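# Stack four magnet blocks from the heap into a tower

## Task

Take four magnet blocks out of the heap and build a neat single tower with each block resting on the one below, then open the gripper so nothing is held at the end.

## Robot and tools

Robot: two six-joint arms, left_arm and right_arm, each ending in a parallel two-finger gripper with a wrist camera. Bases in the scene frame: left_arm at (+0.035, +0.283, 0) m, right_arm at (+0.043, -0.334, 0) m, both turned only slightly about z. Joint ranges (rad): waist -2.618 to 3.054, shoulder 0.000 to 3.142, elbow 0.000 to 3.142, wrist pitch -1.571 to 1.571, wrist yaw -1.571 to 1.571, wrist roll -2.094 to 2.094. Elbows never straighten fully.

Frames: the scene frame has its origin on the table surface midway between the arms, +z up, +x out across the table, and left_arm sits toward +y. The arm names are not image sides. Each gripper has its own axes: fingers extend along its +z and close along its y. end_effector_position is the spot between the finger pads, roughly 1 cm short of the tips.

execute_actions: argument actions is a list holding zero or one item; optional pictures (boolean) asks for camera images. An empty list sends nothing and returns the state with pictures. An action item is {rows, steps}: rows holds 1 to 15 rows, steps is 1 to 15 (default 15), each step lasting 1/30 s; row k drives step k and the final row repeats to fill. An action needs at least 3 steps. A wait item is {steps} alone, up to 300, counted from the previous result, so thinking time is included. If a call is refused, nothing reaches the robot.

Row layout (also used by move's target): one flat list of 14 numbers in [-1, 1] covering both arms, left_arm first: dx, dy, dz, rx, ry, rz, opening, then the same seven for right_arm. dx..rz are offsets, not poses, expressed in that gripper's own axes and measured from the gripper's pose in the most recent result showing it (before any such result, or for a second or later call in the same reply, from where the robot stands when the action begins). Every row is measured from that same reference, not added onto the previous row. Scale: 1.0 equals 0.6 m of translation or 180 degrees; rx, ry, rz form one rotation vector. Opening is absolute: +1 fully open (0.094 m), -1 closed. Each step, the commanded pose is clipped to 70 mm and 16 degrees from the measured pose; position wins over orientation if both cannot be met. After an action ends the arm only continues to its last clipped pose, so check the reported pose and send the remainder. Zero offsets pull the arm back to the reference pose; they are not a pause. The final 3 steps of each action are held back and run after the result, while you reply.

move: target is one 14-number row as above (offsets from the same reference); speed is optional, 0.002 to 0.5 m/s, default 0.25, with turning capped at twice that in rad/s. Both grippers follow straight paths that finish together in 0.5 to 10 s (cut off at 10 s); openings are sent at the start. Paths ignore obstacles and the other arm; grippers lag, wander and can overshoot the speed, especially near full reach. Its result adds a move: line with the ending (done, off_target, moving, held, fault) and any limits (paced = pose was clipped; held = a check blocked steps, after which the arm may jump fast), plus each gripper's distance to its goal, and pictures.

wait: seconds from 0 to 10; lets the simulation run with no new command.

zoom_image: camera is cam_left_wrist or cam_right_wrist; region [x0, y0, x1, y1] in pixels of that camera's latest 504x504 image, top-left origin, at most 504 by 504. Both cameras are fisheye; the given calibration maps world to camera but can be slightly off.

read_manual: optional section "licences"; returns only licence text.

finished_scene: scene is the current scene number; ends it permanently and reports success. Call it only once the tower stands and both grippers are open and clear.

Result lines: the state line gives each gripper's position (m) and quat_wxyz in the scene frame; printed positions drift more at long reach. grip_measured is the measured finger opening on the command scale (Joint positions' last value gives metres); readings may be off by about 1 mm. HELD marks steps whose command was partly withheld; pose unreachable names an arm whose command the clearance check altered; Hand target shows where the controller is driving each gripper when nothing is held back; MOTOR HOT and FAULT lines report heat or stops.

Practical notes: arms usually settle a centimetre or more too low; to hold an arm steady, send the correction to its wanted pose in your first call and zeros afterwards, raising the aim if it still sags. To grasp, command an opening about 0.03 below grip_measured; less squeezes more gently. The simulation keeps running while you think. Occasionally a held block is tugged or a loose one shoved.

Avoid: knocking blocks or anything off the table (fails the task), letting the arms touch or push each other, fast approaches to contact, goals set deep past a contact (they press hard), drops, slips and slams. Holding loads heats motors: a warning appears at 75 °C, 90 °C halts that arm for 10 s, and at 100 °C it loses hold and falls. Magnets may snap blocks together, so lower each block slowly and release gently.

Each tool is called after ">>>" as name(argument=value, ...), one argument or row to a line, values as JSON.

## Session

>>> execute_actions(
  actions=[],
)

Scene clock: 0.00 s of 5800.00 s.
left_arm: end_effector_position=(+0.2571, +0.4942, +0.2032) grip_measured=+1.000 end_effector_quat_wxyz=(-0.110, +0.329, +0.913, +0.216) | right_arm: end_effector_position=(+0.6609, +0.0124, +0.1142) grip_measured=+1.000 end_effector_quat_wxyz=(+0.342, +0.154, +0.871, +0.317)
Joint positions: left_arm=[ 0.625  1.51   1.459 -1.328 -0.452  1.234  0.094] | right_arm=[ 0.503  2.638  2.432 -0.396 -0.066  0.878  0.094]
Joint velocities: left_arm=[-0.002 -0.002 -0.002  0.022  0.007 -0.022  0.   ] | right_arm=[ 0.012  0.007 -0.002  0.051 -0.022  0.022  0.   ]
Hand target (left_arm): +0.257, +0.494, +0.207; -0.106, +0.326, +0.913, +0.220
Hand target (right_arm): +0.663, +0.013, +0.130; +0.354, +0.150, +0.865, +0.323
camera_calibration (this result's frames):
cam_left_wrist: T_world_to_cam=[[-0.424335, -0.809595, -0.405581, 0.584729], [-0.741385, 0.0534635, 0.668946, 0.052204], [-0.519892, 0.584549, -0.622908, 0.090137], [0, 0, 0, 1]] pos_world=[0.333686, 0.417913, 0.25838]
cam_right_wrist: T_world_to_cam=[[-0.103452, -0.782689, -0.613756, 0.140837], [-0.978347, 0.191289, -0.0790341, 0.686261], [0.179264, 0.592289, -0.78553, 0.0910242], [0, 0, 0, 1]] pos_world=[0.669654, -0.0749552, 0.21218]

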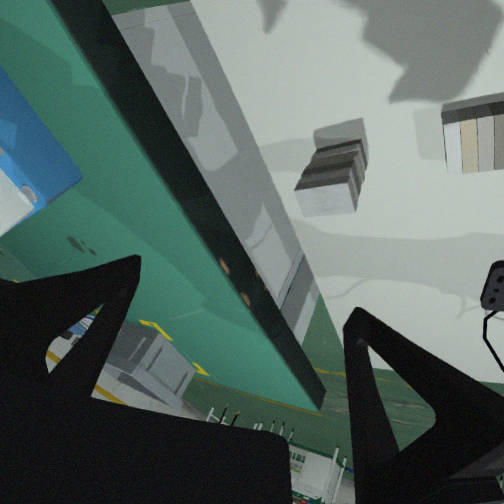

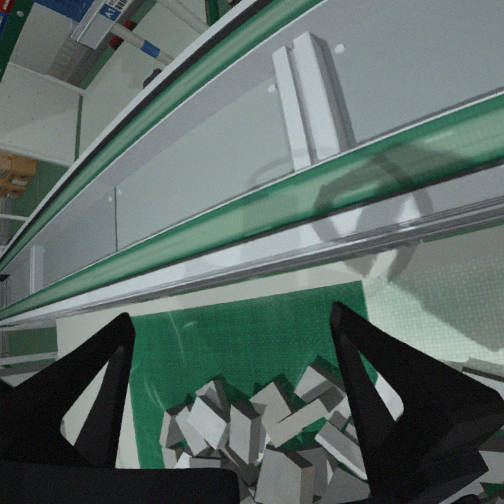

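>>> move(
  target=[0,0,0,0,0,0,1,0.163,-0.039,-0.455,0.301,0.093,0.204,-0.2],
  speed=0.3,
)

Scene clock: 2.77 s of 5800.00 s.
left_arm: end_effector_position=(+0.2571, +0.4942, +0.2032) grip_measured=+1.000 end_effector_quat_wxyz=(-0.110, +0.329, +0.913, +0.216) | right_arm: end_effector_position=(+0.4027, -0.0773, +0.1974) grip_measured=-0.198 end_effector_quat_wxyz=(+0.034, +0.502, +0.860, +0.085)
Joint positions: left_arm=[ 0.625  1.51   1.459 -1.328 -0.452  1.234  0.094] | right_arm=[ 0.625  2.158  2.34  -1.569 -0.008  1.673  0.038]
Joint velocities: left_arm=[ 0.017  0.007  0.012 -0.037 -0.022  0.022  0.   ] | right_arm=[ 0.002  0.032  0.002 -0.066  0.066  0.037 -0.001]
Hand target (left_arm): +0.257, +0.494, +0.203; -0.110, +0.329, +0.913, +0.216
Hand target (right_arm): +0.396, -0.077, +0.201; +0.032, +0.501, +0.860, +0.084
Off the commanded pose (left_arm): 0.000 m, 0 deg.
Off the commanded pose (right_arm): 0.008 m, 11 deg.
joint sent to its limit (right arm) — the command would take joint 4 (wrist pitch) past its lower limit, so that joint was sent only as far as its limit.
Kept back: nothing.
move: off_target (right_arm)
camera_calibration (this result's frames):
cam_left_wrist: T_world_to_cam=[[-0.424335, -0.809595, -0.405581, 0.584729], [-0.741385, 0.0534635, 0.668946, 0.052204], [-0.519892, 0.584549, -0.622908, 0.090137], [0, 0, 0, 1]] pos_world=[0.333686, 0.417913, 0.25838]
cam_right_wrist: T_world_to_cam=[[-0.865983, -0.488658, -0.106238, 0.324653], [-0.456149, 0.684821, 0.568286, 0.157434], [-0.204944, 0.540586, -0.815944, 0.412575], [0, 0, 0, 1]] pos_world=[0.437512, -0.172202, 0.281662]

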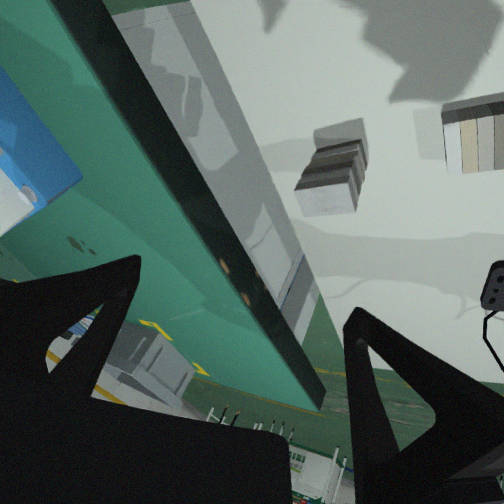

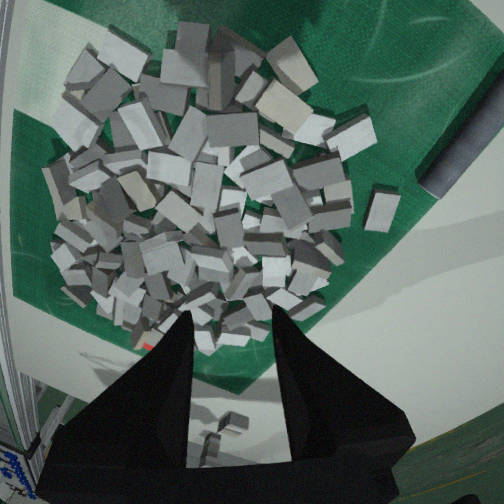

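>>> zoom_image(
  camera="cam_right_wrist",
  region=[180, 20, 430, 270],
)

Region (180, 20, 430, 270) of cam_right_wrist's 504x504 image, scaled by 2.016, with more detail than that image has.

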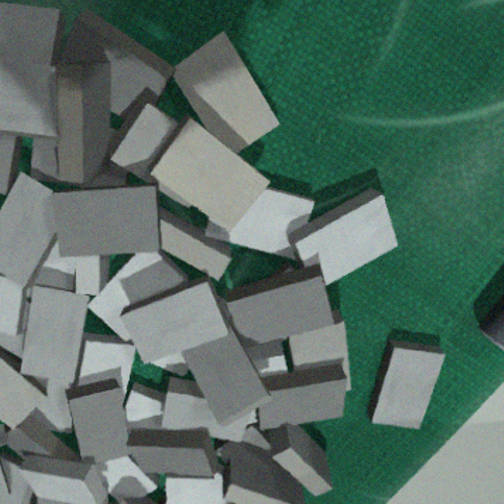

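>>> move(
  target=[0,0,0,0,0,0,1,-0.081,-0.17,0.188,0.042,0.058,-0.693,-0.2],
  speed=0.5,
)

Scene clock: 6.37 s of 5800.00 s.
left_arm: end_effector_position=(+0.2571, +0.4942, +0.2032) grip_measured=+1.000 end_effector_quat_wxyz=(-0.110, +0.329, +0.913, +0.216) | right_arm: end_effector_position=(+0.3531, -0.1527, +0.0607) grip_measured=-0.198 end_effector_quat_wxyz=(-0.012, -0.534, +0.845, +0.003)
Joint positions: left_arm=[ 0.625  1.51   1.459 -1.328 -0.452  1.234  0.094] | right_arm=[ 0.534  1.955  1.498 -1.139 -0.006 -0.603  0.038]
Joint velocities: left_arm=[-0.017 -0.012 -0.022 -0.037 -0.066 -0.007  0.   ] | right_arm=[-0.012 -0.032 -0.002  0.007  0.007  0.066 -0.   ]
Hand target (left_arm): +0.257, +0.494, +0.203; -0.110, +0.329, +0.913, +0.216
Hand target (right_arm): +0.356, -0.156, +0.066; +0.001, -0.533, +0.846, +0.001
Off the commanded pose (left_arm): 0.000 m, 0 deg.
Off the commanded pose (right_arm): 0.007 m, 2 deg.
Kept back: nothing.
move: done
camera_calibration (this result's frames):
cam_left_wrist: T_world_to_cam=[[-0.424335, -0.809595, -0.405581, 0.584729], [-0.741385, 0.0534635, 0.668946, 0.052204], [-0.519892, 0.584549, -0.622908, 0.090137], [0, 0, 0, 1]] pos_world=[0.333686, 0.417913, 0.25838]
cam_right_wrist: T_world_to_cam=[[0.902131, -0.427765, 0.0563625, -0.394573], [-0.382509, -0.732486, 0.563161, 0.0220348], [-0.199616, -0.529604, -0.824423, 0.166852], [0, 0, 0, 1]] pos_world=[0.397691, -0.0642789, 0.147386]

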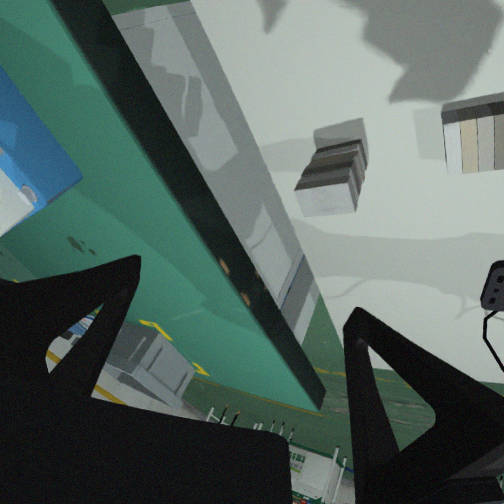

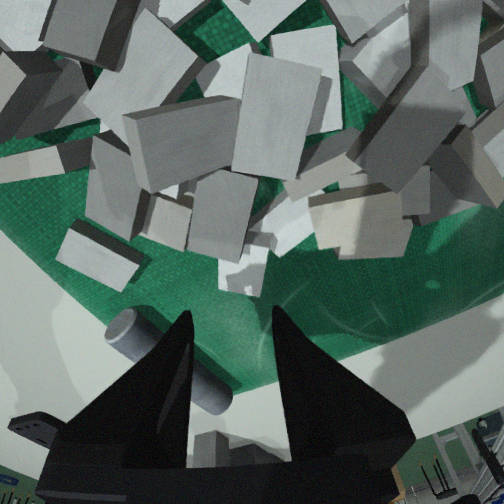

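>>> move(
  target=[0,0,0,0,0,0,1,-0.066,0.011,0.012,0.006,-0.006,0.072,-0.2],
  speed=0.15,
)

Scene clock: 7.87 s of 5800.00 s.
left_arm: end_effector_position=(+0.2571, +0.4942, +0.2032) grip_measured=+1.000 end_effector_quat_wxyz=(-0.110, +0.329, +0.913, +0.216) | right_arm: end_effector_position=(+0.3564, -0.1223, +0.0476) grip_measured=-0.198 end_effector_quat_wxyz=(-0.018, -0.435, +0.900, +0.000)
Joint positions: left_arm=[ 0.625  1.51   1.459 -1.328 -0.452  1.234  0.094] | right_arm=[ 0.599  2.047  1.577 -1.136 -0.006 -0.312  0.038]
Joint velocities: left_arm=[ 0.007 -0.007 -0.007 -0.022  0.037 -0.007  0.   ] | right_arm=[-0.027 -0.012 -0.017  0.037  0.022  0.051  0.001]
Hand target (left_arm): +0.257, +0.494, +0.203; -0.110, +0.329, +0.913, +0.216
Hand target (right_arm): +0.364, -0.115, +0.053; -0.000, -0.435, +0.900, -0.001
Off the commanded pose (left_arm): 0.000 m, 0 deg.
Off the commanded pose (right_arm): 0.012 m, 2 deg.
Kept back: nothing.
move: off_target (right_arm)
camera_calibration (this result's frames):
cam_left_wrist: T_world_to_cam=[[-0.424335, -0.809595, -0.405581, 0.584729], [-0.741385, 0.0534635, 0.668946, 0.052204], [-0.519892, 0.584549, -0.622908, 0.090137], [0, 0, 0, 1]] pos_world=[0.333686, 0.417913, 0.25838]
cam_right_wrist: T_world_to_cam=[[0.784119, -0.617781, 0.0591945, -0.365145], [-0.532905, -0.621352, 0.574399, 0.119589], [-0.318072, -0.481942, -0.816432, 0.220418], [0, 0, 0, 1]] pos_world=[0.420156, -0.0450439, 0.132879]

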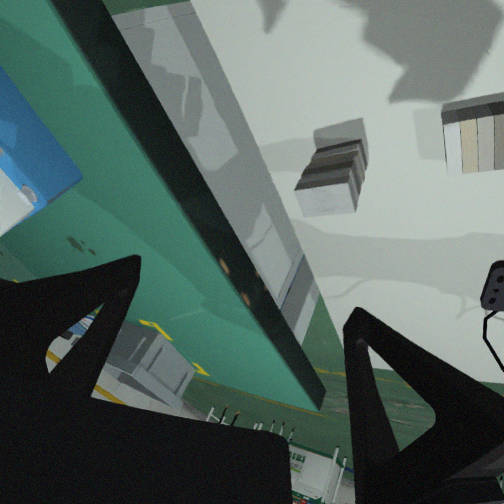

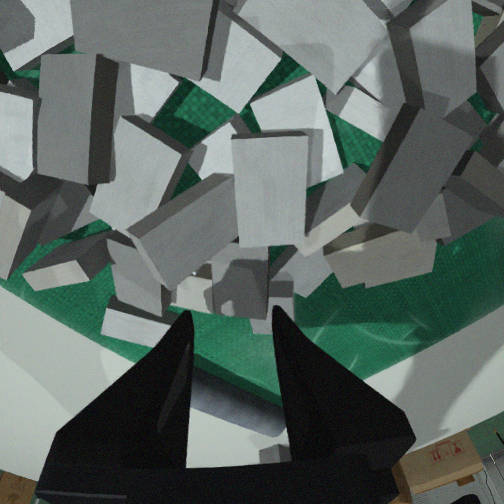

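>>> move(
  target=[0,0,0,0,0,0,1,-0.012,-0.012,0.016,0,-0.011,0,-0.22],
  speed=0.05,
)

>>> zoom_image(
  camera="cam_right_wrist",
  region=[140, 210, 330, 400],
)

Scene clock: 8.97 s of 5800.00 s.
left_arm: end_effector_position=(+0.2571, +0.4942, +0.2032) grip_measured=+1.000 end_effector_quat_wxyz=(-0.110, +0.329, +0.913, +0.216) | right_arm: end_effector_position=(+0.3648, -0.1201, +0.0415) grip_measured=-0.218 end_effector_quat_wxyz=(-0.003, -0.437, +0.900, +0.003)
Joint positions: left_arm=[ 0.625  1.51   1.459 -1.328 -0.452  1.234  0.094] | right_arm=[ 0.592  2.055  1.565 -1.085 -0.006 -0.322  0.037]
Joint velocities: left_arm=[-0.007 -0.007  0.017  0.022  0.066 -0.037  0.   ] | right_arm=[-0.012 -0.012 -0.007  0.022 -0.066  0.081 -0.   ]
Hand target (left_arm): +0.257, +0.494, +0.203; -0.110, +0.329, +0.913, +0.216
Hand target (right_arm): +0.366, -0.121, +0.038; -0.002, -0.435, +0.900, +0.008
Off the commanded pose (left_arm): 0.000 m, 0 deg.
Off the commanded pose (right_arm): 0.004 m, 1 deg.
Kept back: nothing.
move: done
camera_calibration (this result's frames):
cam_left_wrist: T_world_to_cam=[[-0.424335, -0.809595, -0.405581, 0.584729], [-0.741385, 0.0534635, 0.668946, 0.052204], [-0.519892, 0.584549, -0.622908, 0.090137], [0, 0, 0, 1]] pos_world=[0.333686, 0.417913, 0.25838]
cam_right_wrist: T_world_to_cam=[[0.784403, -0.616464, 0.0684375, -0.370313], [-0.545081, -0.632478, 0.550325, 0.133102], [-0.29597, -0.468981, -0.832141, 0.213323], [0, 0, 0, 1]] pos_world=[0.426163, -0.0440559, 0.129608]

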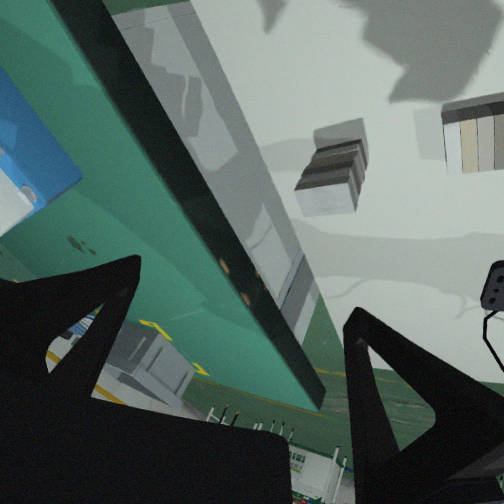

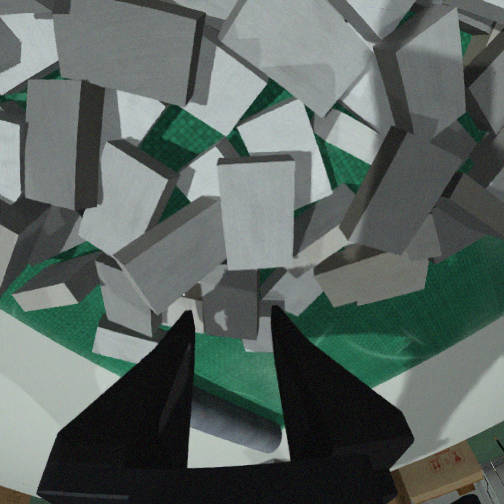

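Region (140, 210, 330, 400) of cam_right_wrist's 504x504 image, scaled by 2.653, with more detail than that image has.

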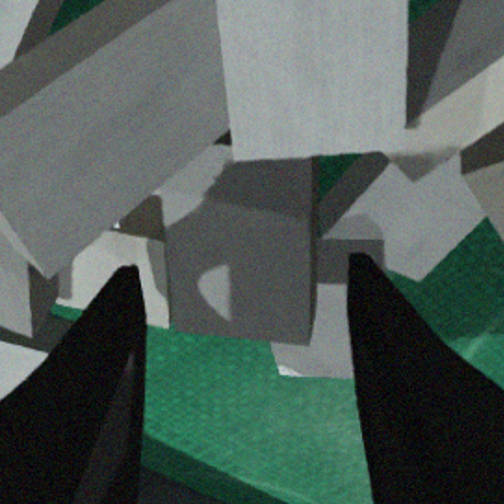

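Centered. Descend and grip.

>>> move(
  target=[0,0,0,0,0,0,1,0,0,0.026,0,0,0,-0.25],
  speed=0.04,
)

>>> move(
  target=[0,0,0,0,0,0,1,0,0,0,0,0,0,-0.52],
)

>>> zoom_image(
  camera="cam_right_wrist",
  region=[140, 210, 330, 400],
)

Scene clock: 9.90 s of 5800.00 s.
left_arm: end_effector_position=(+0.2571, +0.4942, +0.2032) grip_measured=+1.000 end_effector_quat_wxyz=(-0.110, +0.329, +0.913, +0.216) | right_arm: end_effector_position=(+0.3640, -0.1206, +0.0334) grip_measured=-0.248 end_effector_quat_wxyz=(-0.004, -0.437, +0.899, +0.002)
Joint positions: left_arm=[ 0.625  1.51   1.459 -1.328 -0.452  1.234  0.094] | right_arm=[ 0.592  2.062  1.543 -1.058 -0.006 -0.323  0.035]
Joint velocities: left_arm=[-0.002 -0.002 -0.002  0.007 -0.007 -0.022  0.   ] | right_arm=[-0.007 -0.007 -0.007 -0.051  0.007 -0.037 -0.001]
Hand target (left_arm): +0.257, +0.494, +0.203; -0.110, +0.329, +0.913, +0.216
Hand target (right_arm): +0.365, -0.120, +0.026; -0.003, -0.437, +0.900, +0.003
Off the commanded pose (left_arm): 0.000 m, 0 deg.
Off the commanded pose (right_arm): 0.008 m, 0 deg.
Kept back: nothing.
move: done
camera_calibration (this result's frames):
cam_left_wrist: T_world_to_cam=[[-0.424335, -0.809595, -0.405581, 0.584729], [-0.741385, 0.0534635, 0.668946, 0.052204], [-0.519892, 0.584549, -0.622908, 0.090137], [0, 0, 0, 1]] pos_world=[0.333686, 0.417913, 0.25838]
cam_right_wrist: T_world_to_cam=[[0.78479, -0.616065, 0.0675907, -0.369499], [-0.54361, -0.631878, 0.552465, 0.136196], [-0.297645, -0.470312, -0.830791, 0.206477], [0, 0, 0, 1]] pos_world=[0.425474, -0.0444672, 0.121271]

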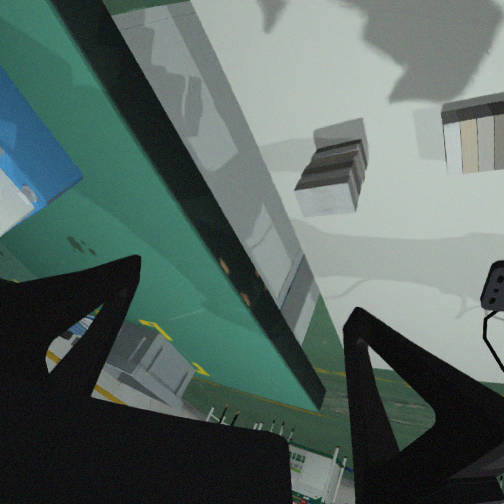

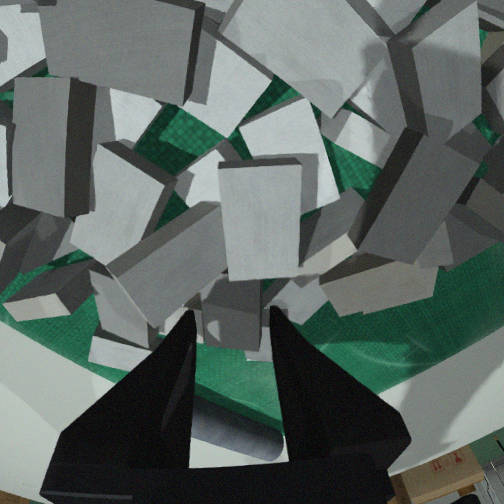

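Scene clock: 10.40 s of 5800.00 s.
left_arm: end_effector_position=(+0.2571, +0.4942, +0.2032) grip_measured=+1.000 end_effector_quat_wxyz=(-0.110, +0.329, +0.913, +0.216) | right_arm: end_effector_position=(+0.3626, -0.1210, +0.0334) grip_measured=-0.480 end_effector_quat_wxyz=(-0.007, -0.437, +0.899, +0.003)
Joint positions: left_arm=[ 0.625  1.51   1.459 -1.328 -0.452  1.234  0.094] | right_arm=[ 0.592  2.062  1.543 -1.064 -0.008 -0.323  0.024]
Joint velocities: left_arm=[-0.007  0.002  0.002  0.051  0.051 -0.007  0.   ] | right_arm=[ 0.007 -0.007 -0.002 -0.022 -0.037  0.022 -0.001]
Hand target (left_arm): +0.257, +0.494, +0.203; -0.110, +0.329, +0.913, +0.216
Hand target (right_arm): +0.364, -0.121, +0.033; -0.004, -0.437, +0.899, +0.002
Off the commanded pose (left_arm): 0.000 m, 0 deg.
Off the commanded pose (right_arm): 0.001 m, 0 deg.
Kept back: nothing.
move: done
camera_calibration (this result's frames):
cam_left_wrist: T_world_to_cam=[[-0.424335, -0.809595, -0.405581, 0.584729], [-0.741385, 0.0534635, 0.668946, 0.052204], [-0.519892, 0.584549, -0.622908, 0.090137], [0, 0, 0, 1]] pos_world=[0.333686, 0.417913, 0.25838]
cam_right_wrist: T_world_to_cam=[[0.785162, -0.61604, 0.0633712, -0.36862], [-0.54034, -0.631473, 0.556124, 0.133973], [-0.302577, -0.47089, -0.82868, 0.207576], [0, 0, 0, 1]] pos_world=[0.424625, -0.0447393, 0.120868]

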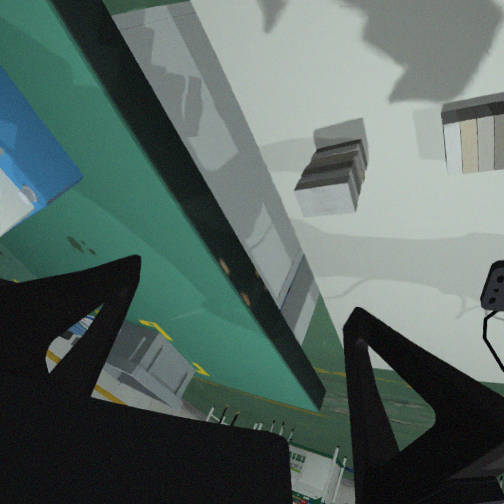

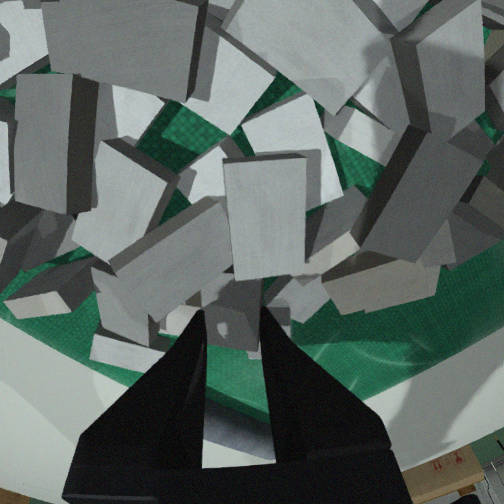

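Region (140, 210, 330, 400) of cam_right_wrist's 504x504 image, scaled by 2.653, with more detail than that image has.

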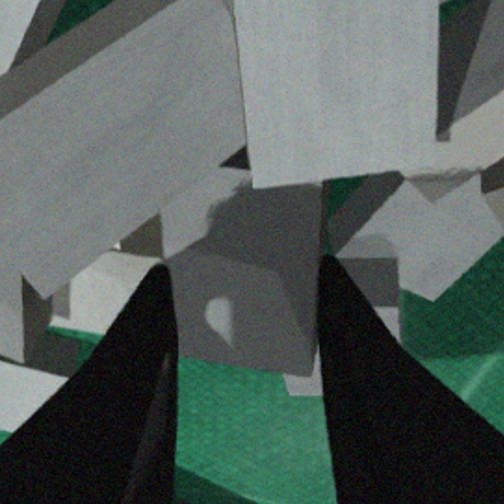

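>>> move(
  target=[0,0,0,0,0,0,1,0,0,-0.07,0,0,0,-0.22],
  speed=0.15,
)

>>> move(
  target=[0,0,0,0,0,0,1,-0.105,-0.014,-0.008,0,-0.016,-0.02,-0.22],
  speed=0.2,
)

Scene clock: 11.63 s of 5800.00 s.
left_arm: end_effector_position=(+0.2571, +0.4942, +0.2032) grip_measured=+1.000 end_effector_quat_wxyz=(-0.110, +0.329, +0.913, +0.216) | right_arm: end_effector_position=(+0.3565, -0.1250, +0.0614) grip_measured=-0.222 end_effector_quat_wxyz=(-0.027, -0.437, +0.899, +0.001)
Joint positions: left_arm=[ 0.625  1.51   1.459 -1.328 -0.452  1.234  0.094] | right_arm=[ 0.592  2.049  1.635 -1.211 -0.008 -0.323  0.037]
Joint velocities: left_arm=[ 0.007 -0.007 -0.002 -0.007  0.022 -0.066  0.   ] | right_arm=[ 0.007 -0.007  0.002 -0.007  0.037  0.007 -0.   ]
Hand target (left_arm): +0.257, +0.494, +0.203; -0.110, +0.329, +0.913, +0.216
Hand target (right_arm): +0.362, -0.121, +0.075; -0.007, -0.437, +0.899, +0.004
Off the commanded pose (left_arm): 0.000 m, 0 deg.
Off the commanded pose (right_arm): 0.016 m, 2 deg.
Kept back: nothing.
move: off_target (right_arm)
camera_calibration (this result's frames):
cam_left_wrist: T_world_to_cam=[[-0.424335, -0.809595, -0.405581, 0.584729], [-0.741385, 0.0534635, 0.668946, 0.052204], [-0.519892, 0.584549, -0.622908, 0.090137], [0, 0, 0, 1]] pos_world=[0.333686, 0.417913, 0.25838]
cam_right_wrist: T_world_to_cam=[[0.787101, -0.614763, 0.0503749, -0.367829], [-0.520828, -0.618631, 0.588246, 0.105258], [-0.330468, -0.489246, -0.807112, 0.233423], [0, 0, 0, 1]] pos_world=[0.421479, -0.0468099, 0.14501]

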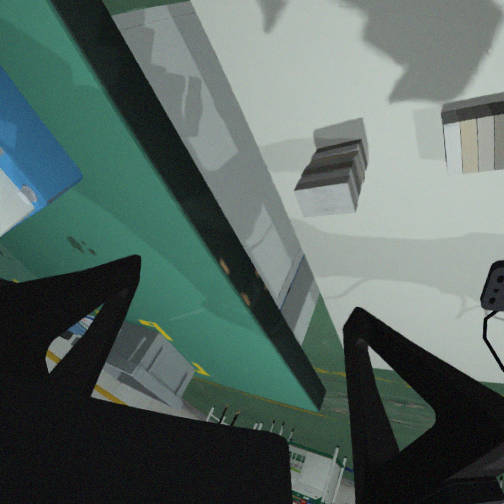

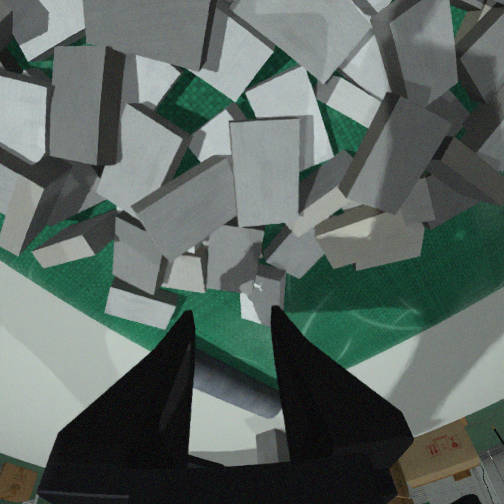

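Scene clock: 12.67 s of 5800.00 s.
left_arm: end_effector_position=(+0.2571, +0.4942, +0.2032) grip_measured=+1.000 end_effector_quat_wxyz=(-0.110, +0.329, +0.913, +0.216) | right_arm: end_effector_position=(+0.4013, -0.0894, +0.0581) grip_measured=-0.222 end_effector_quat_wxyz=(-0.013, -0.458, +0.889, +0.004)
Joint positions: left_arm=[ 0.625  1.51   1.459 -1.328 -0.452  1.234  0.094] | right_arm=[ 0.603  2.261  1.959 -1.293 -0.011 -0.359  0.037]
Joint velocities: left_arm=[-0.007 -0.002  0.002 -0.007 -0.022 -0.007  0.   ] | right_arm=[ 0.002 -0.007  0.002  0.022  0.007  0.037 -0.   ]
Hand target (left_arm): +0.257, +0.494, +0.203; -0.110, +0.329, +0.913, +0.216
Hand target (right_arm): +0.403, -0.081, +0.064; -0.004, -0.465, +0.885, +0.012
Off the commanded pose (left_arm): 0.000 m, 0 deg.
Off the commanded pose (right_arm): 0.010 m, 2 deg.
Kept back: nothing.
move: done
camera_calibration (this result's frames):
cam_left_wrist: T_world_to_cam=[[-0.424335, -0.809595, -0.405581, 0.584729], [-0.741385, 0.0534635, 0.668946, 0.052204], [-0.519892, 0.584549, -0.622908, 0.090137], [0, 0, 0, 1]] pos_world=[0.333686, 0.417913, 0.25838]
cam_right_wrist: T_world_to_cam=[[0.814087, -0.57799, 0.0564749, -0.388985], [-0.503334, -0.653722, 0.565068, 0.143733], [-0.289685, -0.48844, -0.823109, 0.247523], [0, 0, 0, 1]] pos_world=[0.460717, -0.00996825, 0.144488]

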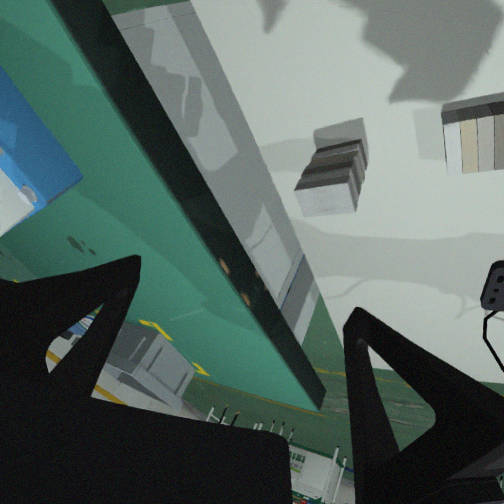

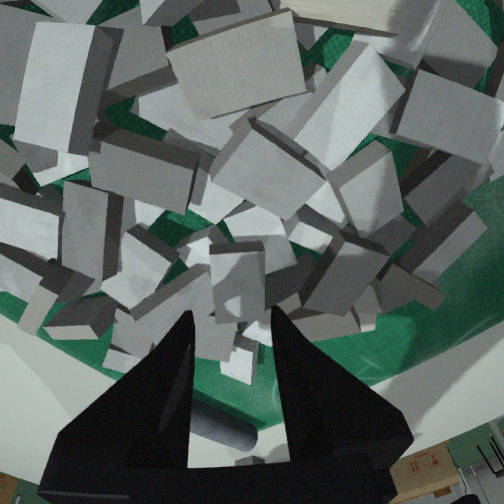

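>>> move(
  target=[0,0,0,0,0,0,1,-0.014,-0.002,0.031,0,-0.008,0,-0.22],
  speed=0.05,
)

>>> zoom_image(
  camera="cam_right_wrist",
  region=[140, 210, 330, 400],
)

Scene clock: 13.80 s of 5800.00 s.
left_arm: end_effector_position=(+0.2571, +0.4942, +0.2032) grip_measured=+1.000 end_effector_quat_wxyz=(-0.110, +0.329, +0.913, +0.216) | right_arm: end_effector_position=(+0.4071, -0.0856, +0.0422) grip_measured=-0.222 end_effector_quat_wxyz=(-0.004, -0.458, +0.889, +0.005)
Joint positions: left_arm=[ 0.625  1.51   1.459 -1.328 -0.452  1.234  0.094] | right_arm=[ 0.603  2.278  1.925 -1.224 -0.011 -0.36   0.037]
Joint velocities: left_arm=[-0.002 -0.002 -0.012 -0.022 -0.007 -0.066  0.   ] | right_arm=[-0.002 -0.022 -0.002 -0.051  0.007 -0.022  0.001]
Hand target (left_arm): +0.257, +0.494, +0.203; -0.110, +0.329, +0.913, +0.216
Hand target (right_arm): +0.407, -0.084, +0.039; -0.002, -0.458, +0.889, +0.010
Off the commanded pose (left_arm): 0.000 m, 0 deg.
Off the commanded pose (right_arm): 0.004 m, 1 deg.
Kept back: nothing.
move: done
camera_calibration (this result's frames):
cam_left_wrist: T_world_to_cam=[[-0.424335, -0.809595, -0.405581, 0.584729], [-0.741385, 0.0534635, 0.668946, 0.052204], [-0.519892, 0.584549, -0.622908, 0.090137], [0, 0, 0, 1]] pos_world=[0.333686, 0.417913, 0.25838]
cam_right_wrist: T_world_to_cam=[[0.813401, -0.578291, 0.0629152, -0.390536], [-0.511556, -0.659627, 0.550639, 0.161522], [-0.276929, -0.480075, -0.832369, 0.233938], [0, 0, 0, 1]] pos_world=[0.465074, -0.00699123, 0.130353]

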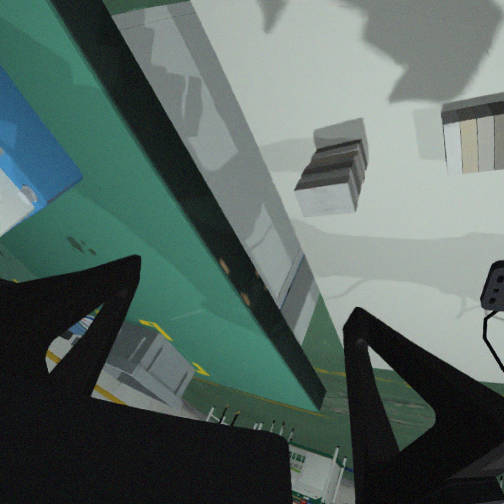

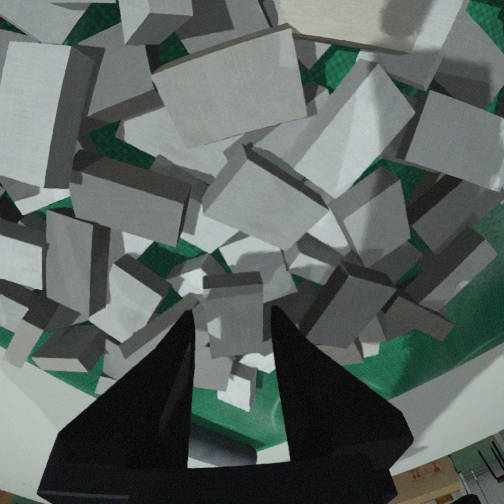

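Region (140, 210, 330, 400) of cam_right_wrist's 504x504 image, scaled by 2.653, with more detail than that image has.

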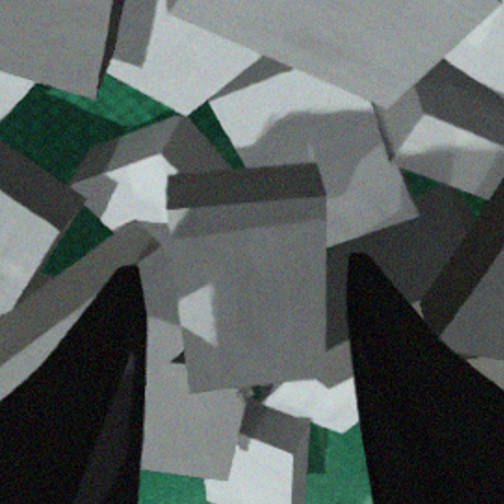

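>>> move(
  target=[0,0,0,0,0,0,1,-0.004,0,0.018,0,0,0,-0.27],
  speed=0.03,
)

>>> move(
  target=[0,0,0,0,0,0,1,0,0,0,0,0,0,-0.52],
)

>>> move(
  target=[0,0,0,0,0,0,1,-0.008,0,-0.09,0,-0.01,0,-0.52],
  speed=0.12,
)

>>> zoom_image(
  camera="cam_right_wrist",
  region=[160, 230, 310, 380],
)

Scene clock: 14.77 s of 5800.00 s.
left_arm: end_effector_position=(+0.2571, +0.4942, +0.2032) grip_measured=+1.000 end_effector_quat_wxyz=(-0.110, +0.329, +0.913, +0.216) | right_arm: end_effector_position=(+0.4098, -0.0837, +0.0385) grip_measured=-0.268 end_effector_quat_wxyz=(-0.000, -0.458, +0.889, +0.005)
Joint positions: left_arm=[ 0.625  1.51   1.459 -1.328 -0.452  1.234  0.094] | right_arm=[ 0.603  2.287  1.925 -1.208 -0.011 -0.36   0.034]
Joint velocities: left_arm=[-0.012 -0.007  0.012  0.051 -0.081 -0.007  0.   ] | right_arm=[-0.012  0.002  0.002 -0.095  0.022  0.037 -0.   ]
Hand target (left_arm): +0.257, +0.494, +0.203; -0.110, +0.329, +0.913, +0.216
Hand target (right_arm): +0.408, -0.084, +0.031; -0.004, -0.458, +0.889, +0.005
Off the commanded pose (left_arm): 0.000 m, 0 deg.
Off the commanded pose (right_arm): 0.007 m, 0 deg.
Kept back: nothing.
move: done
camera_calibration (this result's frames):
cam_left_wrist: T_world_to_cam=[[-0.424335, -0.809595, -0.405581, 0.584729], [-0.741385, 0.0534635, 0.668946, 0.052204], [-0.519892, 0.584549, -0.622908, 0.090137], [0, 0, 0, 1]] pos_world=[0.333686, 0.417913, 0.25838]
cam_right_wrist: T_world_to_cam=[[0.813015, -0.578551, 0.0654618, -0.391422], [-0.514849, -0.661845, 0.544879, 0.167568], [-0.271915, -0.476697, -0.835956, 0.23085], [0, 0, 0, 1]] pos_world=[0.467276, -0.00550854, 0.127299]

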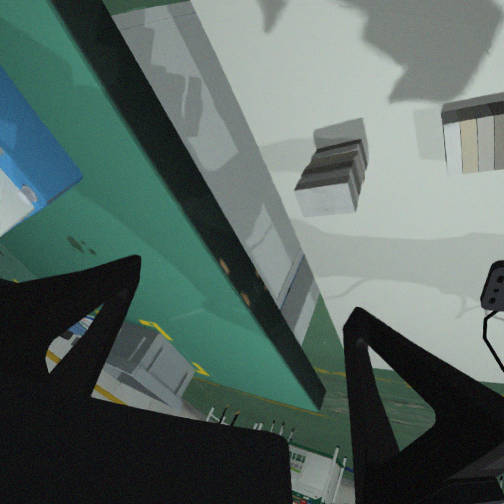

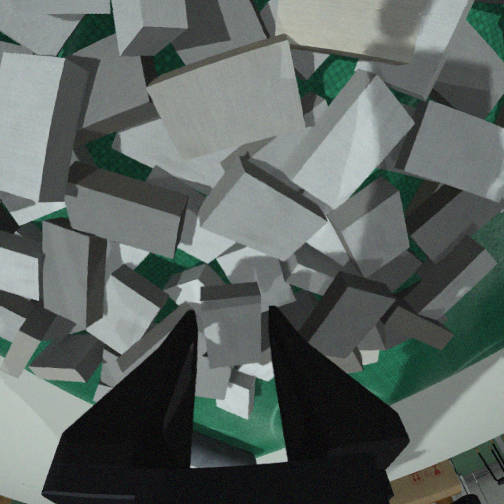

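Scene clock: 15.27 s of 5800.00 s.
left_arm: end_effector_position=(+0.2571, +0.4942, +0.2032) grip_measured=+1.000 end_effector_quat_wxyz=(-0.110, +0.329, +0.913, +0.216) | right_arm: end_effector_position=(+0.4098, -0.0837, +0.0385) grip_measured=-0.482 end_effector_quat_wxyz=(-0.000, -0.458, +0.889, +0.005)
Joint positions: left_arm=[ 0.625  1.51   1.459 -1.328 -0.452  1.234  0.094] | right_arm=[ 0.603  2.287  1.925 -1.208 -0.011 -0.36   0.024]
Joint velocities: left_arm=[ 0.007 -0.002 -0.007  0.022  0.022  0.007  0.   ] | right_arm=[ 0.002 -0.022 -0.002 -0.022 -0.022 -0.051 -0.   ]
Hand target (left_arm): +0.257, +0.494, +0.203; -0.110, +0.329, +0.913, +0.216
Hand target (right_arm): +0.410, -0.084, +0.039; -0.000, -0.458, +0.889, +0.005
Off the commanded pose (left_arm): 0.000 m, 0 deg.
Off the commanded pose (right_arm): 0.000 m, 0 deg.
Kept back: nothing.
move: done
camera_calibration (this result's frames):
cam_left_wrist: T_world_to_cam=[[-0.424335, -0.809595, -0.405581, 0.584729], [-0.741385, 0.0534635, 0.668946, 0.052204], [-0.519892, 0.584549, -0.622908, 0.090137], [0, 0, 0, 1]] pos_world=[0.333686, 0.417913, 0.25838]
cam_right_wrist: T_world_to_cam=[[0.813015, -0.578551, 0.0654618, -0.391422], [-0.514849, -0.661845, 0.544879, 0.167568], [-0.271915, -0.476697, -0.835956, 0.23085], [0, 0, 0, 1]] pos_world=[0.467276, -0.00550854, 0.127299]

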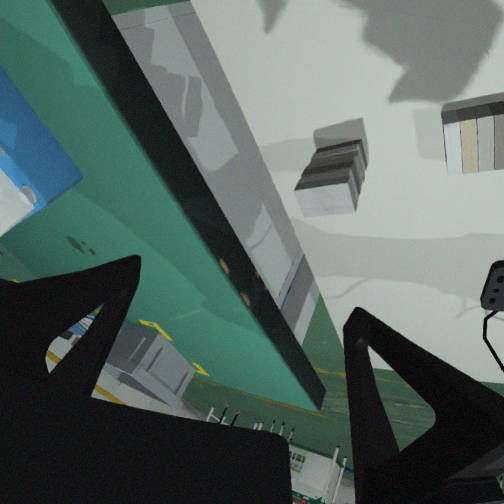

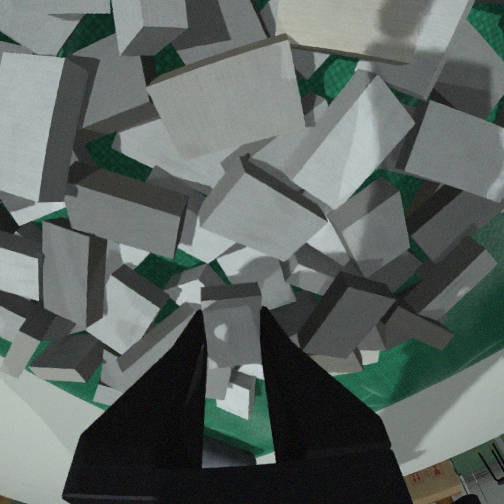

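Scene clock: 16.30 s of 5800.00 s.
left_arm: end_effector_position=(+0.2571, +0.4942, +0.2032) grip_measured=+1.000 end_effector_quat_wxyz=(-0.110, +0.329, +0.913, +0.216) | right_arm: end_effector_position=(+0.4073, -0.0854, +0.0739) grip_measured=-0.482 end_effector_quat_wxyz=(-0.010, -0.458, +0.889, +0.004)
Joint positions: left_arm=[ 0.625  1.51   1.459 -1.328 -0.452  1.234  0.094] | right_arm=[ 0.603  2.287  2.065 -1.368 -0.011 -0.36   0.024]
Joint velocities: left_arm=[-0.007 -0.002 -0.007 -0.066  0.022  0.007  0.   ] | right_arm=[-0.012  0.017  0.002  0.022  0.022  0.081  0.001]
Hand target (left_arm): +0.257, +0.494, +0.203; -0.110, +0.329, +0.913, +0.216
Hand target (right_arm): +0.412, -0.080, +0.092; +0.014, -0.459, +0.888, +0.012
Off the commanded pose (left_arm): 0.000 m, 0 deg.
Off the commanded pose (right_arm): 0.020 m, 3 deg.
Kept back: nothing.
move: off_target (right_arm)
camera_calibration (this result's frames):
cam_left_wrist: T_world_to_cam=[[-0.424335, -0.809595, -0.405581, 0.584729], [-0.741385, 0.0534635, 0.668946, 0.052204], [-0.519892, 0.584549, -0.622908, 0.090137], [0, 0, 0, 1]] pos_world=[0.333686, 0.417913, 0.25838]
cam_right_wrist: T_world_to_cam=[[0.814016, -0.577877, 0.0586189, -0.392532], [-0.505932, -0.655839, 0.560276, 0.141647], [-0.285326, -0.485731, -0.826229, 0.262927], [0, 0, 0, 1]] pos_world=[0.466211, -0.00622591, 0.160886]

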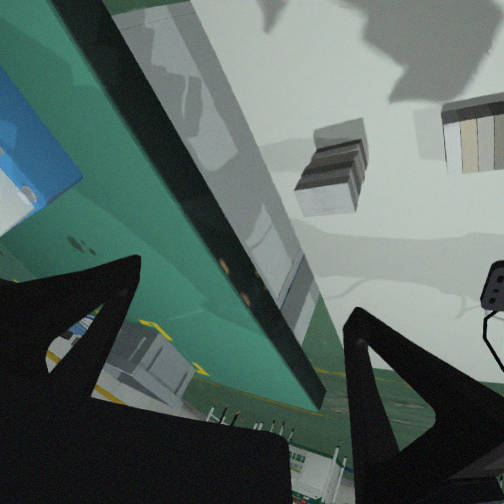

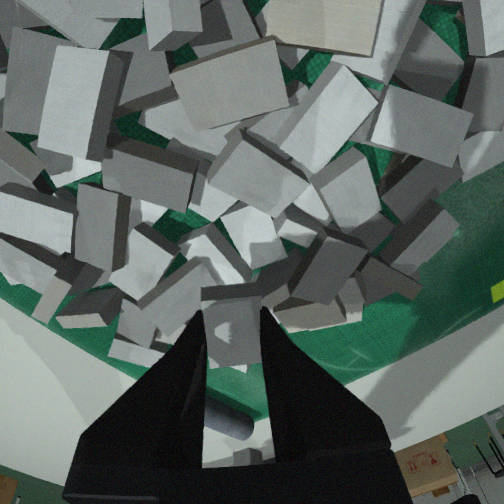

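Region (160, 230, 310, 380) of cam_right_wrist's 504x504 image, scaled by 3.360, with more detail than that image has.

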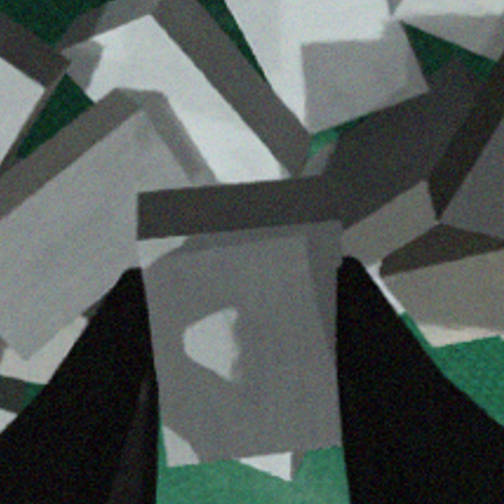

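>>> move(
  target=[0,0,0,0,0,0,1,0.152,0.142,-0.005,-0.021,-0.046,-0.353,-0.52],
  speed=0.3,
)

>>> zoom_image(
  camera="cam_right_wrist",
  region=[140, 170, 340, 370],
)

Scene clock: 19.00 s of 5800.00 s.
left_arm: end_effector_position=(+0.2571, +0.4942, +0.2032) grip_measured=+1.000 end_effector_quat_wxyz=(-0.110, +0.329, +0.913, +0.216) | right_arm: end_effector_position=(+0.2891, -0.1163, +0.0700) grip_measured=-0.482 end_effector_quat_wxyz=(-0.024, +0.851, -0.521, -0.060)
Joint positions: left_arm=[ 0.625  1.51   1.459 -1.328 -0.452  1.234  0.094] | right_arm=[ 0.662  1.807  1.333 -1.096 -0.129 -1.39   0.024]
Joint velocities: left_arm=[ 0.012  0.007  0.002  0.022  0.007 -0.066  0.   ] | right_arm=[-0.007 -0.007  0.012 -0.037  0.022 -0.007  0.   ]
Hand target (left_arm): +0.257, +0.494, +0.203; -0.110, +0.329, +0.913, +0.216
Hand target (right_arm): +0.284, -0.110, +0.076; -0.040, +0.855, -0.512, -0.068
Off the commanded pose (left_arm): 0.000 m, 0 deg.
Off the commanded pose (right_arm): 0.012 m, 2 deg.
Kept back: nothing.
move: off_target (right_arm)
camera_calibration (this result's frames):
cam_left_wrist: T_world_to_cam=[[-0.424335, -0.809595, -0.405581, 0.584729], [-0.741385, 0.0534635, 0.668946, 0.052204], [-0.519892, 0.584549, -0.622908, 0.090137], [0, 0, 0, 1]] pos_world=[0.333686, 0.417913, 0.25838]
cam_right_wrist: T_world_to_cam=[[0.89301, 0.446875, 0.0532627, -0.217224], [0.381167, -0.813955, 0.438393, -0.202526], [0.23926, -0.371188, -0.897204, 0.0776353], [0, 0, 0, 1]] pos_world=[0.252604, -0.0389579, 0.170011]

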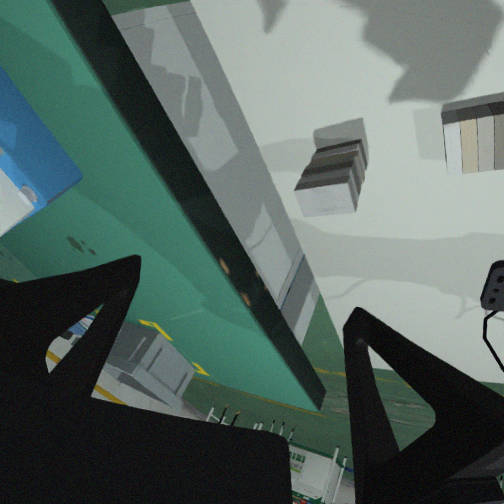

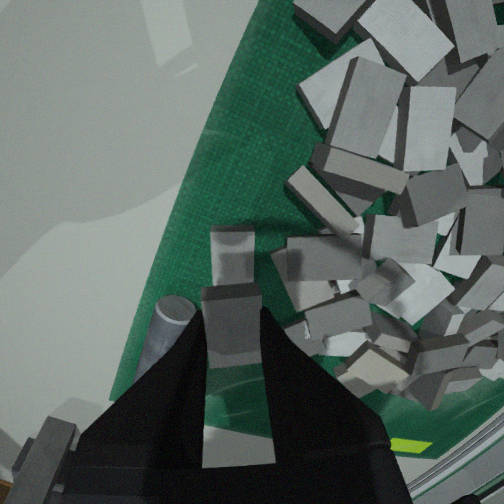

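Region (140, 170, 340, 370) of cam_right_wrist's 504x504 image, scaled by 2.520, with more detail than that image has.

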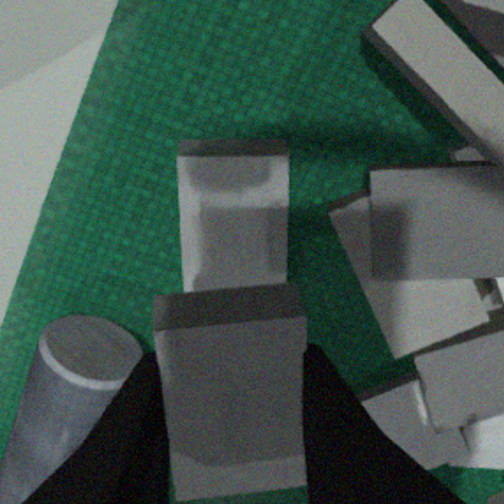

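>>> move(
  target=[0,0,0,0,0,0,1,-0.015,0,0.06,0,0,0.017,-0.52],
  speed=0.08,
)

>>> zoom_image(
  camera="cam_right_wrist",
  region=[150, 210, 320, 380],
)

Scene clock: 20.73 s of 5800.00 s.
left_arm: end_effector_position=(+0.2571, +0.4942, +0.2032) grip_measured=+1.000 end_effector_quat_wxyz=(-0.110, +0.329, +0.913, +0.216) | right_arm: end_effector_position=(+0.2856, -0.1077, +0.0367) grip_measured=-0.482 end_effector_quat_wxyz=(-0.021, +0.836, -0.545, -0.059)
Joint positions: left_arm=[ 0.625  1.51   1.459 -1.328 -0.452  1.234  0.094] | right_arm=[ 0.691  1.854  1.256 -0.969 -0.126 -1.306  0.024]
Joint velocities: left_arm=[-0.007  0.007  0.002  0.007 -0.125 -0.051  0.   ] | right_arm=[ 0.007 -0.012 -0.012 -0.051 -0.066 -0.022 -0.   ]
Hand target (left_arm): +0.257, +0.494, +0.203; -0.110, +0.329, +0.913, +0.216
Hand target (right_arm): +0.283, -0.105, +0.036; -0.022, +0.837, -0.544, -0.060
Off the commanded pose (left_arm): 0.000 m, 0 deg.
Off the commanded pose (right_arm): 0.005 m, 0 deg.
Kept back: nothing.
move: done
camera_calibration (this result's frames):
cam_left_wrist: T_world_to_cam=[[-0.424335, -0.809595, -0.405581, 0.584729], [-0.741385, 0.0534635, 0.668946, 0.052204], [-0.519892, 0.584549, -0.622908, 0.090137], [0, 0, 0, 1]] pos_world=[0.333686, 0.417913, 0.25838]
cam_right_wrist: T_world_to_cam=[[0.916488, 0.397478, 0.0454, -0.227925], [0.33811, -0.830222, 0.443184, -0.169194], [0.213848, -0.390823, -0.89528, 0.0568341], [0, 0, 0, 1]] pos_world=[0.253943, -0.0276612, 0.136214]

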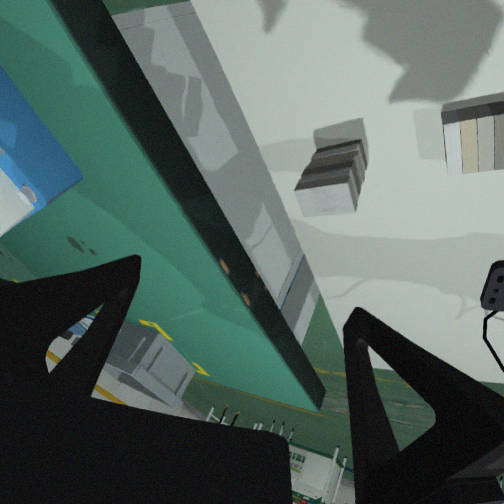

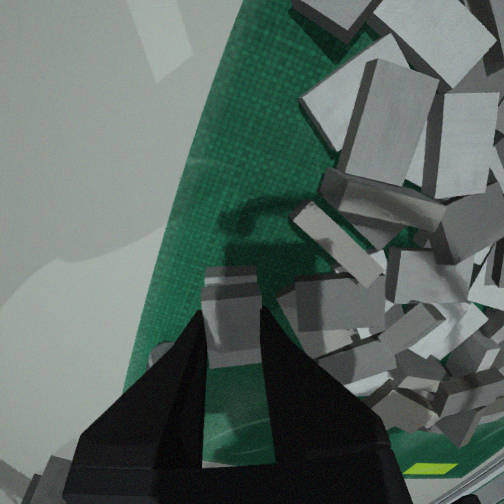

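Region (150, 210, 320, 380) of cam_right_wrist's 504x504 image, scaled by 2.965, with more detail than that image has.

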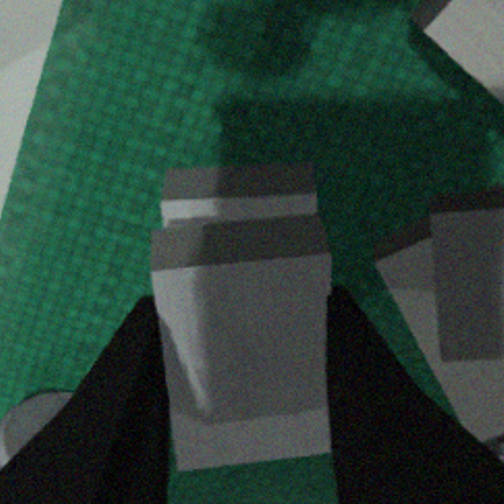

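>>> execute_actions(
  actions=[],
)

Scene clock: 21.07 s of 5800.00 s.
left_arm: end_effector_position=(+0.2571, +0.4942, +0.2032) grip_measured=+1.000 end_effector_quat_wxyz=(-0.110, +0.329, +0.913, +0.216) | right_arm: end_effector_position=(+0.2858, -0.1075, +0.0367) grip_measured=-0.482 end_effector_quat_wxyz=(-0.021, +0.836, -0.545, -0.059)
Joint positions: left_arm=[ 0.625  1.51   1.459 -1.328 -0.452  1.234  0.094] | right_arm=[ 0.691  1.854  1.256 -0.968 -0.126 -1.304  0.024]
Joint velocities: left_arm=[ 0.002  0.017  0.002 -0.007 -0.066  0.022  0.   ] | right_arm=[-0.012  0.012 -0.002 -0.022  0.007 -0.081  0.001]
Hand target (left_arm): +0.257, +0.494, +0.203; -0.110, +0.329, +0.913, +0.216
Hand target (right_arm): +0.283, -0.105, +0.036; -0.022, +0.837, -0.544, -0.060
Off the commanded pose (left_arm): 0.000 m, 0 deg.
Off the commanded pose (right_arm): 0.005 m, 0 deg.
Kept back: nothing.
Steps of this call (steps 1 to 10: nothing new was sent). Readings (end_effector_position):
1: left_arm (+0.2571, +0.4942, +0.2032) | right_arm (+0.2856, -0.1077, +0.0367)
2: left_arm (+0.2571, +0.4942, +0.2032) | right_arm (+0.2857, -0.1076, +0.0367)
4: left_arm (+0.2571, +0.4942, +0.2032) | right_arm (+0.2858, -0.1075, +0.0367)
8: left_arm (+0.2571, +0.4942, +0.2032) | right_arm (+0.2858, -0.1075, +0.0367)
10: the state above
camera_calibration (this result's frames):
cam_left_wrist: T_world_to_cam=[[-0.424335, -0.809595, -0.405581, 0.584729], [-0.741385, 0.0534635, 0.668946, 0.052204], [-0.519892, 0.584549, -0.622908, 0.090137], [0, 0, 0, 1]] pos_world=[0.333686, 0.417913, 0.25838]
cam_right_wrist: T_world_to_cam=[[0.916903, 0.396408, 0.0463619, -0.228467], [0.336824, -0.830886, 0.442919, -0.168815], [0.214098, -0.390498, -0.895362, 0.056824], [0, 0, 0, 1]] pos_world=[0.254177, -0.0275102, 0.136241]

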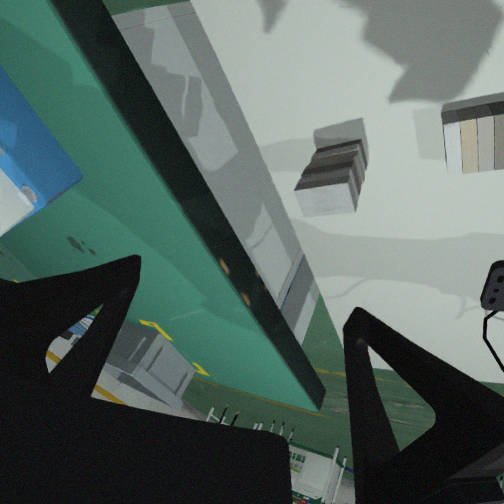

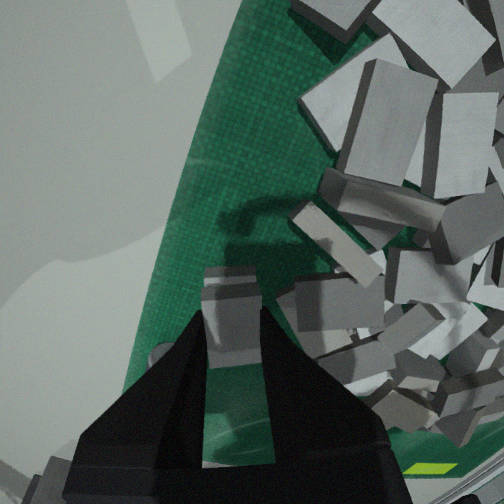

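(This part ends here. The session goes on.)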